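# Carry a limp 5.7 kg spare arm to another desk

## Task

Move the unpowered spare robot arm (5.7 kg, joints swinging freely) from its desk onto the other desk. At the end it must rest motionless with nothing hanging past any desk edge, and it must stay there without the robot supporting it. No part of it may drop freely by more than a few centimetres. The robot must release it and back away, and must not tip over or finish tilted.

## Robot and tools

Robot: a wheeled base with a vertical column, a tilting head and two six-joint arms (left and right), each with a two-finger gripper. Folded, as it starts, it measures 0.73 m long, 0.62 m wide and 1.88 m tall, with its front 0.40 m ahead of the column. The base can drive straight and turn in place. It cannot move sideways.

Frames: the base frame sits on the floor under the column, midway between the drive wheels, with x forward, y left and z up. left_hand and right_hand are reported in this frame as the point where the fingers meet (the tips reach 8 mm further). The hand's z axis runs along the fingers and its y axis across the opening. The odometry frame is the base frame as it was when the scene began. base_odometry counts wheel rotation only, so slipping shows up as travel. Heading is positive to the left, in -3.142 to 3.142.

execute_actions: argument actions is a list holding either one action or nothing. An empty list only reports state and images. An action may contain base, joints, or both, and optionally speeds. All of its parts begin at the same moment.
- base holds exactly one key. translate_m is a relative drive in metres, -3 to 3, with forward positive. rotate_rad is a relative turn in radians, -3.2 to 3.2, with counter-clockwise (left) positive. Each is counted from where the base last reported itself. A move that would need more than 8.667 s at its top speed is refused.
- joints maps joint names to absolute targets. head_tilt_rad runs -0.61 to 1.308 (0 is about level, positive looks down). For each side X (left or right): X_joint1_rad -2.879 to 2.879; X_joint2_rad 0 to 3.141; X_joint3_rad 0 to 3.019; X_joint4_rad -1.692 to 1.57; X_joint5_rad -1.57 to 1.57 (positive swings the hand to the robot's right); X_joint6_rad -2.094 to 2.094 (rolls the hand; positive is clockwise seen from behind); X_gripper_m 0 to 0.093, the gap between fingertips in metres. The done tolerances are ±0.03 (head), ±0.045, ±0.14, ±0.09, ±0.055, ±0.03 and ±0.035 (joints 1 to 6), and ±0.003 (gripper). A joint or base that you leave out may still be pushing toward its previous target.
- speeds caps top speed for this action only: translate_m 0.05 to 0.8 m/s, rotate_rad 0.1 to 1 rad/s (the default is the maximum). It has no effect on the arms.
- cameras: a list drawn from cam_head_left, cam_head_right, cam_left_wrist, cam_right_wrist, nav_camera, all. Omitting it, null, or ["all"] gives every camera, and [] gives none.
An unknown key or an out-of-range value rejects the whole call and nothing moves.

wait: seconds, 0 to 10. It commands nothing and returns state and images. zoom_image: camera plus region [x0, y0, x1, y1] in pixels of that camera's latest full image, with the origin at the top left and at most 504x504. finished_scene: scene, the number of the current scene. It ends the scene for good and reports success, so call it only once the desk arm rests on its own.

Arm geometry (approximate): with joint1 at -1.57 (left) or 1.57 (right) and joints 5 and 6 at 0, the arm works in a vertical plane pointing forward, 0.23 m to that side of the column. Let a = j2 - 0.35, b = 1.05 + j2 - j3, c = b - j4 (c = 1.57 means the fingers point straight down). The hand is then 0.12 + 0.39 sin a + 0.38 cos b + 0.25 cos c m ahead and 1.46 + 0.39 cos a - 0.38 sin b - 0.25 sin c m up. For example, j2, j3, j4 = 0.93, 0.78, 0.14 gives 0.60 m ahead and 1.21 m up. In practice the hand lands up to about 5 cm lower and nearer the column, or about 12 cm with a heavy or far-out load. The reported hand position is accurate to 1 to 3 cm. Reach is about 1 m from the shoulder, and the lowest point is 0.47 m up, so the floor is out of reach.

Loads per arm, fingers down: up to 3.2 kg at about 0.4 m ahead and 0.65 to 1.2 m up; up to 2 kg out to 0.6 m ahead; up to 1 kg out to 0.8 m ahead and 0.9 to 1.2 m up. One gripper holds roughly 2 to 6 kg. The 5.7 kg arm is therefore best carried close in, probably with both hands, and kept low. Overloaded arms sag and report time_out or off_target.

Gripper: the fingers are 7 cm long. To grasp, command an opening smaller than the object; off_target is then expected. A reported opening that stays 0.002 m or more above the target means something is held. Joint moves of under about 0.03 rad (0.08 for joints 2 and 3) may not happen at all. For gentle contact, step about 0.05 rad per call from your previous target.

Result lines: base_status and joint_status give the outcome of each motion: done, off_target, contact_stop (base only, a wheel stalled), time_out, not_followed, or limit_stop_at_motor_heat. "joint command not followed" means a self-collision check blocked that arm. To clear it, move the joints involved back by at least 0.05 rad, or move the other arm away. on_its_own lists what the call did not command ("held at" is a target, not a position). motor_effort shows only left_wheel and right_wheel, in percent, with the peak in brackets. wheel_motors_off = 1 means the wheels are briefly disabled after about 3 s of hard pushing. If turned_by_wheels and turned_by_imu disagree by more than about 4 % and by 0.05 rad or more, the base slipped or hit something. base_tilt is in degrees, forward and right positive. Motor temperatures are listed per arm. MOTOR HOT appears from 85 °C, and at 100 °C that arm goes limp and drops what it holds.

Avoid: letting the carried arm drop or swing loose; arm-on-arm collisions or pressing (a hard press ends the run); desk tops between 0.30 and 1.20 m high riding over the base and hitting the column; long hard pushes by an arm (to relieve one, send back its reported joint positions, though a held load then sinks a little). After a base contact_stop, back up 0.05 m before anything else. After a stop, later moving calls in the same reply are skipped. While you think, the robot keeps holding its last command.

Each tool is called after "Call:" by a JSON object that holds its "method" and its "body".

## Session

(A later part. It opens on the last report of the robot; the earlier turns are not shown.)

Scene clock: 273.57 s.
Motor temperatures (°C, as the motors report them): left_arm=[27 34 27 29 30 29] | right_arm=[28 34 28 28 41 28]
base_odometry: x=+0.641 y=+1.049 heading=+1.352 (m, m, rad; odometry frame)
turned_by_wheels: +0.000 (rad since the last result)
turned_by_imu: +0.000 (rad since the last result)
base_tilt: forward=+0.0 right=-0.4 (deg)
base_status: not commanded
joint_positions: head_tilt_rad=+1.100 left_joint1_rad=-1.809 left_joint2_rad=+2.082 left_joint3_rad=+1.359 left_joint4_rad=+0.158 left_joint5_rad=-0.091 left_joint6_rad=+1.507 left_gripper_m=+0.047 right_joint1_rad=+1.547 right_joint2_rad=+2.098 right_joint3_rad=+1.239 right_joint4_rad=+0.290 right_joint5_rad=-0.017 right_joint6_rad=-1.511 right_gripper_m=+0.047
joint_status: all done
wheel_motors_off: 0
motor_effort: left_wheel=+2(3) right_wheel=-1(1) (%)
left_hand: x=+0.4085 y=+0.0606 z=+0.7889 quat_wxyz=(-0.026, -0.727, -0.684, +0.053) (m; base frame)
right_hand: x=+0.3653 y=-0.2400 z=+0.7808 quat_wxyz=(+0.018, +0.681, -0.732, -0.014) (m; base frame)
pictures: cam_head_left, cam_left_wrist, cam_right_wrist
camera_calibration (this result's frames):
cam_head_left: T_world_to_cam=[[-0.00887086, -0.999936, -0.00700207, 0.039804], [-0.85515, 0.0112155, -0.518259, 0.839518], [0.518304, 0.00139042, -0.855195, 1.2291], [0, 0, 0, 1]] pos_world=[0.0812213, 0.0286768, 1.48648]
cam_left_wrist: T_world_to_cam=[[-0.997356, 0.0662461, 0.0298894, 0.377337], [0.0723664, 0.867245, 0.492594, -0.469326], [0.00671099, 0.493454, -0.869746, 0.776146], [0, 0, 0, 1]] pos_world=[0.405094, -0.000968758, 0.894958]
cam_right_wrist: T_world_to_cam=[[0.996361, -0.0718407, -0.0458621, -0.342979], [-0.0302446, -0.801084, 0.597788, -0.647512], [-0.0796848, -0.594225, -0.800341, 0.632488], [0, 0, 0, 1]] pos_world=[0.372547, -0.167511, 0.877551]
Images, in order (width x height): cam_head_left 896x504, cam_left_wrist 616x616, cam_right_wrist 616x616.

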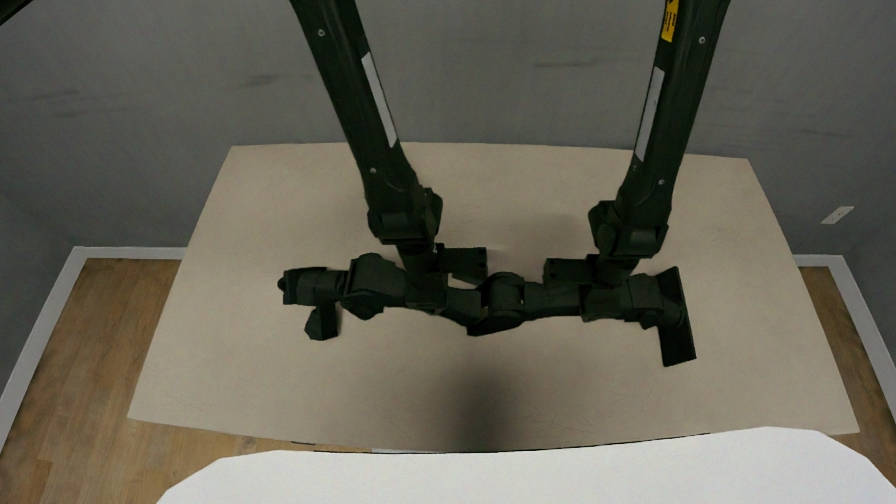

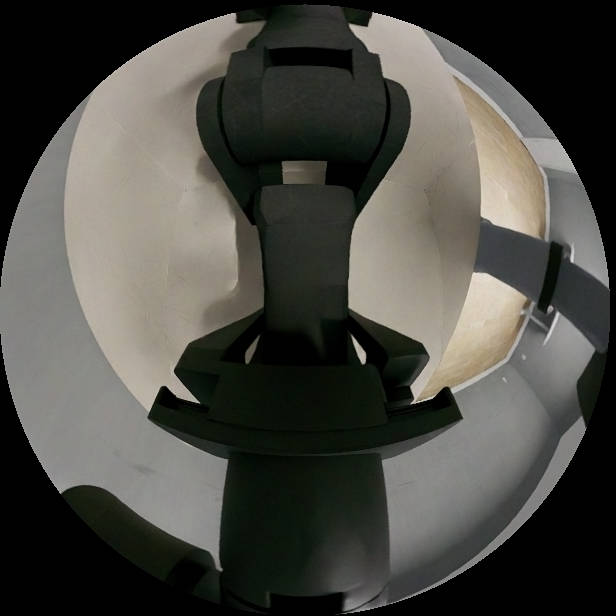

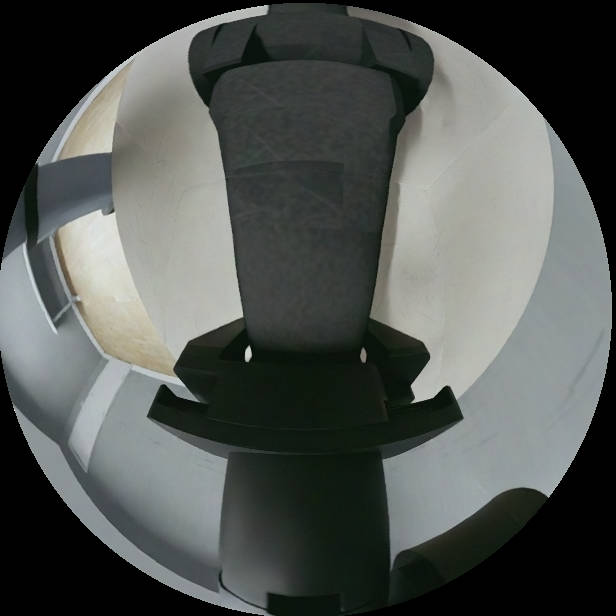

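Back to the original resting shape. A small final lowering, then release.

Call:
{"method": "execute_actions", "body": {"actions": [{"joints":{"left_joint2_rad":2.10,"left_joint3_rad":1.39,"right_joint2_rad":2.11,"right_joint3_rad":1.26}}], "cameras": ["cam_left_wrist"]}}

Call:
{"method": "execute_actions", "body": {"actions": [{"joints":{"left_gripper_m":0.093,"right_gripper_m":0.093,"left_joint1_rad":-1.81,"right_joint1_rad":1.547,"left_joint2_rad":2.08,"right_joint2_rad":2.10}}], "cameras": ["cam_head_left","cam_left_wrist","cam_right_wrist"]}}

Scene clock: 278.17 s.
Motor temperatures (°C, as the motors report them): left_arm=[27 34 27 29 31 29] | right_arm=[28 33 28 28 39 28]
base_odometry: x=+0.641 y=+1.049 heading=+1.352 (m, m, rad; odometry frame)
turned_by_wheels: +0.000 (rad since the last result)
turned_by_imu: +0.000 (rad since the last result)
base_tilt: forward=+0.0 right=-0.3 (deg)
base_status: not commanded
joint_positions: head_tilt_rad=+1.100 left_joint1_rad=-1.809 left_joint2_rad=+2.084 left_joint3_rad=+1.362 left_joint4_rad=+0.158 left_joint5_rad=-0.091 left_joint6_rad=+1.507 left_gripper_m=+0.047 right_joint1_rad=+1.547 right_joint2_rad=+2.099 right_joint3_rad=+1.240 right_joint4_rad=+0.290 right_joint5_rad=-0.016 right_joint6_rad=-1.511 right_gripper_m=+0.047
joint_status: all done
wheel_motors_off: 0
motor_effort: left_wheel=+3(3) right_wheel=-1(1) (%)
left_hand: x=+0.4091 y=+0.0603 z=+0.7881 quat_wxyz=(-0.026, -0.727, -0.684, +0.053) (m; base frame)
right_hand: x=+0.3652 y=-0.2402 z=+0.7804 quat_wxyz=(+0.018, +0.681, -0.732, -0.014) (m; base frame)
pictures: cam_left_wrist
camera_calibration (this result's frames):
cam_left_wrist: T_world_to_cam=[[-0.997404, 0.066017, 0.0287713, 0.378863], [0.0716159, 0.867328, 0.492557, -0.468438], [0.00756302, 0.493339, -0.869804, 0.77527], [0, 0, 0, 1]] pos_world=[0.405564, -0.00119229, 0.894166]
Images, in order (width x height): cam_left_wrist 616x616.

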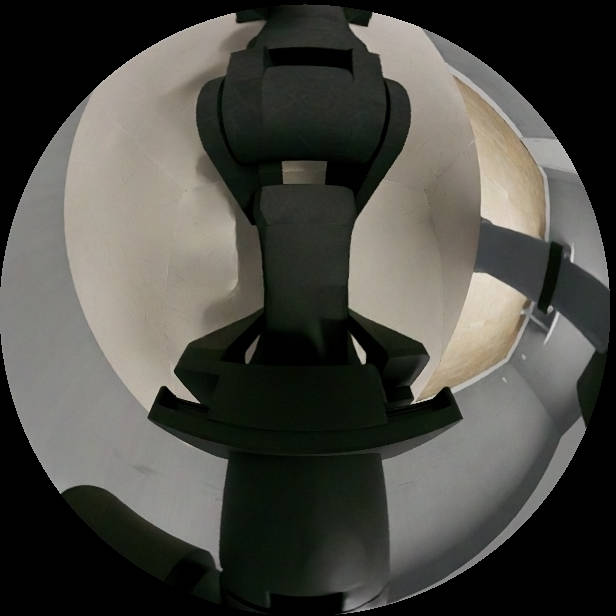

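Scene clock: 279.00 s.
Motor temperatures (°C, as the motors report them): left_arm=[27 34 27 29 31 29] | right_arm=[28 33 28 28 39 28]
base_odometry: x=+0.641 y=+1.049 heading=+1.352 (m, m, rad; odometry frame)
turned_by_wheels: +0.000 (rad since the last result)
turned_by_imu: +0.000 (rad since the last result)
base_tilt: forward=+0.1 right=-0.4 (deg)
base_status: not commanded
joint_positions: head_tilt_rad=+1.100 left_joint1_rad=-1.808 left_joint2_rad=+2.084 left_joint3_rad=+1.387 left_joint4_rad=+0.158 left_joint5_rad=-0.057 left_joint6_rad=+1.559 left_gripper_m=+0.093 right_joint1_rad=+1.548 right_joint2_rad=+2.099 right_joint3_rad=+1.256 right_joint4_rad=+0.290 right_joint5_rad=-0.018 right_joint6_rad=-1.488 right_gripper_m=+0.093
joint_status: all done
wheel_motors_off: 0
motor_effort: left_wheel=+2(3) right_wheel=-1(1) (%)
left_hand: x=+0.4237 y=+0.0529 z=+0.7871 quat_wxyz=(-0.048, -0.742, -0.666, +0.057) (m; base frame)
right_hand: x=+0.3749 y=-0.2391 z=+0.7781 quat_wxyz=(+0.011, +0.673, -0.740, -0.009) (m; base frame)
pictures: cam_head_left, cam_left_wrist, cam_right_wrist
camera_calibration (this result's frames):
cam_head_left: T_world_to_cam=[[-0.00887086, -0.999936, -0.00700207, 0.039804], [-0.85515, 0.0112155, -0.518259, 0.839518], [0.518304, 0.00139042, -0.855195, 1.2291], [0, 0, 0, 1]] pos_world=[0.0812213, 0.0286768, 1.48648]
cam_left_wrist: T_world_to_cam=[[-0.993725, 0.111845, -0.000997684, 0.413407], [0.0987554, 0.881547, 0.461652, -0.450447], [0.0525128, 0.458656, -0.887061, 0.7743], [0, 0, 0, 1]] pos_world=[0.414636, -0.00428508, 0.895213]
cam_right_wrist: T_world_to_cam=[[0.995111, -0.0941054, -0.0299573, -0.369868], [-0.057806, -0.800966, 0.595912, -0.633033], [-0.0800733, -0.591267, -0.802491, 0.634166], [0, 0, 0, 1]] pos_world=[0.382246, -0.166884, 0.875064]
Images, in order (width x height): cam_head_left 896x504, cam_left_wrist 616x616, cam_right_wrist 616x616.

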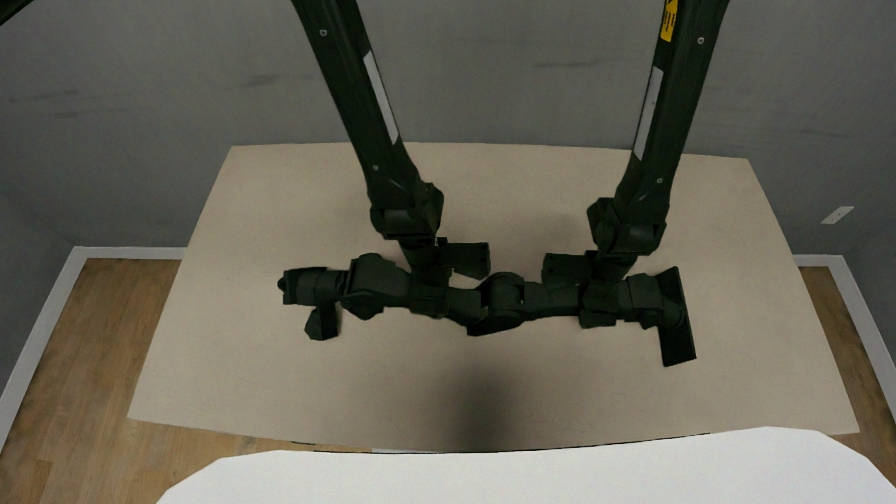

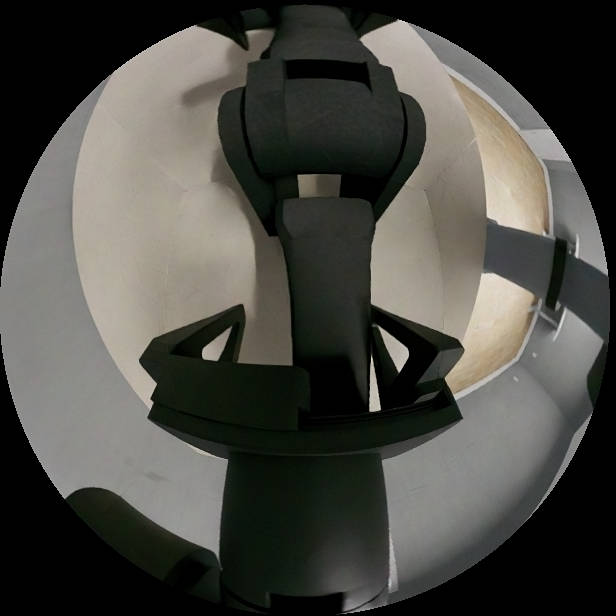

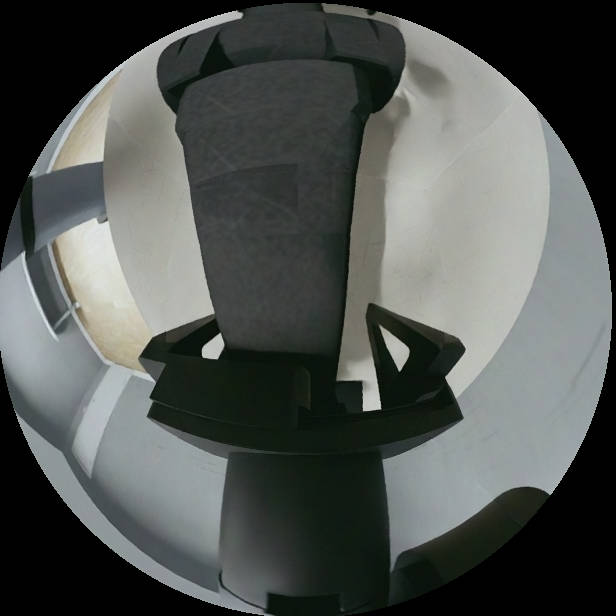

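Call:
{"method": "execute_actions", "body": {"actions": [{"joints":{"left_joint2_rad":1.85,"left_joint3_rad":1.16,"right_joint2_rad":1.86,"right_joint3_rad":1.02}}], "cameras": ["cam_head_left"]}}

Call:
{"method": "execute_actions", "body": {"actions": [{"joints":{"left_joint1_rad":-1.6,"right_joint1_rad":1.57,"left_joint2_rad":1.5,"left_joint3_rad":0.9,"right_joint2_rad":1.5,"right_joint3_rad":0.8}}], "cameras": ["cam_head_left"]}}

Call:
{"method": "execute_actions", "body": {"actions": [{"base":{"translate_m":-0.7},"joints":{"head_tilt_rad":0.8}}], "cameras": ["cam_head_left"]}}

Scene clock: 283.73 s.
Motor temperatures (°C, as the motors report them): left_arm=[27 33 27 29 30 29] | right_arm=[28 33 28 28 38 28]
base_odometry: x=+0.641 y=+1.049 heading=+1.352 (m, m, rad; odometry frame)
turned_by_wheels: +0.000 (rad since the last result)
turned_by_imu: +0.000 (rad since the last result)
base_tilt: forward=+0.1 right=-0.4 (deg)
base_status: not commanded
joint_positions: head_tilt_rad=+1.100 left_joint1_rad=-1.808 left_joint2_rad=+1.836 left_joint3_rad=+1.167 left_joint4_rad=+0.158 left_joint5_rad=-0.057 left_joint6_rad=+1.563 left_gripper_m=+0.093 right_joint1_rad=+1.548 right_joint2_rad=+1.848 right_joint3_rad=+1.032 right_joint4_rad=+0.294 right_joint5_rad=-0.018 right_joint6_rad=-1.487 right_gripper_m=+0.093
joint_status: all done
wheel_motors_off: 0
motor_effort: left_wheel=+1(2) right_wheel=-1(2) (%)
left_hand: x=+0.4464 y=+0.0694 z=+0.8790 quat_wxyz=(-0.058, -0.742, -0.666, +0.047) (m; base frame)
right_hand: x=+0.3979 y=-0.2375 z=+0.8713 quat_wxyz=(+0.000, +0.673, -0.740, +0.001) (m; base frame)
pictures: cam_head_left
camera_calibration (this result's frames):
cam_head_left: T_world_to_cam=[[-0.00887086, -0.999936, -0.00700207, 0.039804], [-0.85515, 0.0112155, -0.518259, 0.839518], [0.518304, 0.00139042, -0.855195, 1.2291], [0, 0, 0, 1]] pos_world=[0.0812213, 0.0286768, 1.48648]
Images, in order (width x height): cam_head_left 896x504.

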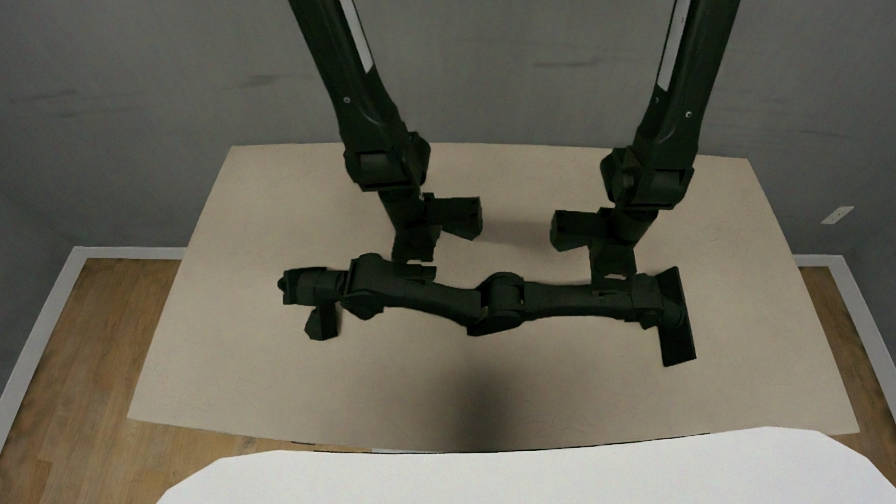

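Scene clock: 284.97 s.
Motor temperatures (°C, as the motors report them): left_arm=[27 33 27 29 30 29] | right_arm=[28 33 28 28 38 28]
base_odometry: x=+0.641 y=+1.049 heading=+1.352 (m, m, rad; odometry frame)
turned_by_wheels: +0.000 (rad since the last result)
turned_by_imu: +0.000 (rad since the last result)
base_tilt: forward=+0.2 right=-0.4 (deg)
base_status: not commanded
joint_positions: head_tilt_rad=+1.100 left_joint1_rad=-1.591 left_joint2_rad=+1.485 left_joint3_rad=+0.904 left_joint4_rad=+0.158 left_joint5_rad=-0.057 left_joint6_rad=+1.563 left_gripper_m=+0.093 right_joint1_rad=+1.569 right_joint2_rad=+1.488 right_joint3_rad=+0.807 right_joint4_rad=+0.295 right_joint5_rad=-0.018 right_joint6_rad=-1.487 right_gripper_m=+0.093
joint_status: all done
wheel_motors_off: 0
motor_effort: left_wheel=+2(3) right_wheel=-2(2) (%)
left_hand: x=+0.4760 y=+0.2220 z=+0.9914 quat_wxyz=(-0.022, -0.706, -0.706, -0.049) (m; base frame)
right_hand: x=+0.4472 y=-0.2236 z=+0.9953 quat_wxyz=(-0.056, +0.675, -0.734, +0.040) (m; base frame)
pictures: cam_head_left
camera_calibration (this result's frames):
cam_head_left: T_world_to_cam=[[-0.00887086, -0.999936, -0.00700207, 0.039804], [-0.85515, 0.0112155, -0.518259, 0.839518], [0.518304, 0.00139042, -0.855195, 1.2291], [0, 0, 0, 1]] pos_world=[0.0812213, 0.0286768, 1.48648]
Images, in order (width x height): cam_head_left 896x504.

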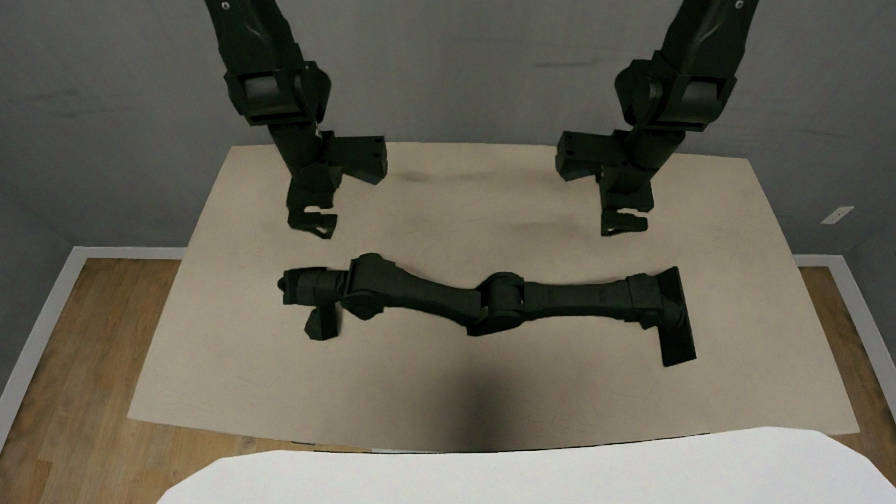

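Scene clock: 287.67 s.
Motor temperatures (°C, as the motors report them): left_arm=[27 33 27 29 30 29] | right_arm=[28 33 28 28 37 28]
base_odometry: x=+0.490 y=+0.365 heading=+1.353 (m, m, rad; odometry frame)
turned_by_wheels: +0.001 (rad since the last result)
turned_by_imu: +0.003 (rad since the last result)
base_tilt: forward=+0.1 right=-0.3 (deg)
base_status: done
joint_positions: head_tilt_rad=+0.815 left_joint1_rad=-1.591 left_joint2_rad=+1.490 left_joint3_rad=+0.899 left_joint4_rad=+0.158 left_joint5_rad=-0.057 left_joint6_rad=+1.563 left_gripper_m=+0.093 right_joint1_rad=+1.569 right_joint2_rad=+1.492 right_joint3_rad=+0.799 right_joint4_rad=+0.295 right_joint5_rad=-0.018 right_joint6_rad=-1.487 right_gripper_m=+0.093
joint_status: all done
wheel_motors_off: 0
motor_effort: left_wheel=+1(51) right_wheel=-1(34) (%)
left_hand: x=+0.4707 y=+0.2220 z=+0.9899 quat_wxyz=(-0.019, -0.706, -0.706, -0.046) (m; base frame)
right_hand: x=+0.4412 y=-0.2236 z=+0.9944 quat_wxyz=(-0.052, +0.675, -0.735, +0.037) (m; base frame)
pictures: cam_head_left
camera_calibration (this result's frames):
cam_head_left: T_world_to_cam=[[-0.00654798, -0.999936, -0.00921114, 0.0430898], [-0.675234, 0.0112155, -0.737518, 1.16818], [0.737574, 0.00139042, -0.675265, 0.94104], [0, 0, 0, 1]] pos_world=[0.0949914, 0.0286768, 1.4974]
Images, in order (width x height): cam_head_left 896x504.

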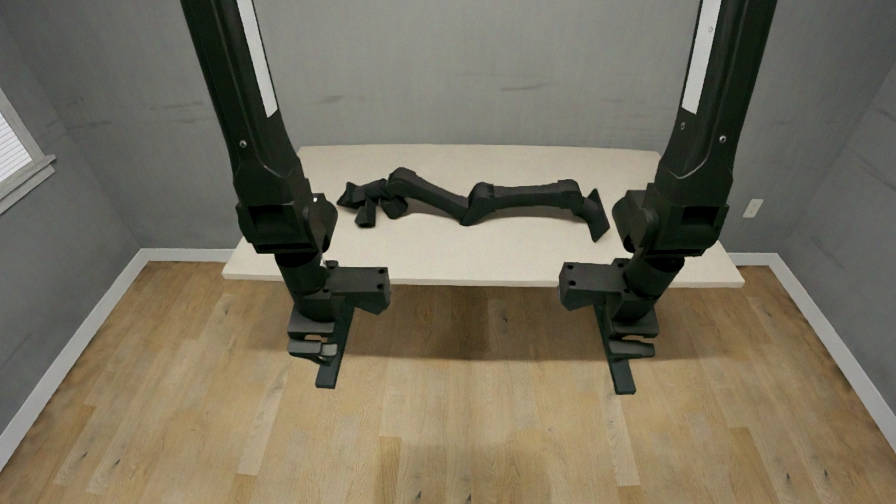

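Call:
{"method": "finished_scene", "body": {"scene": 1}}

The scene is finished: the task was done.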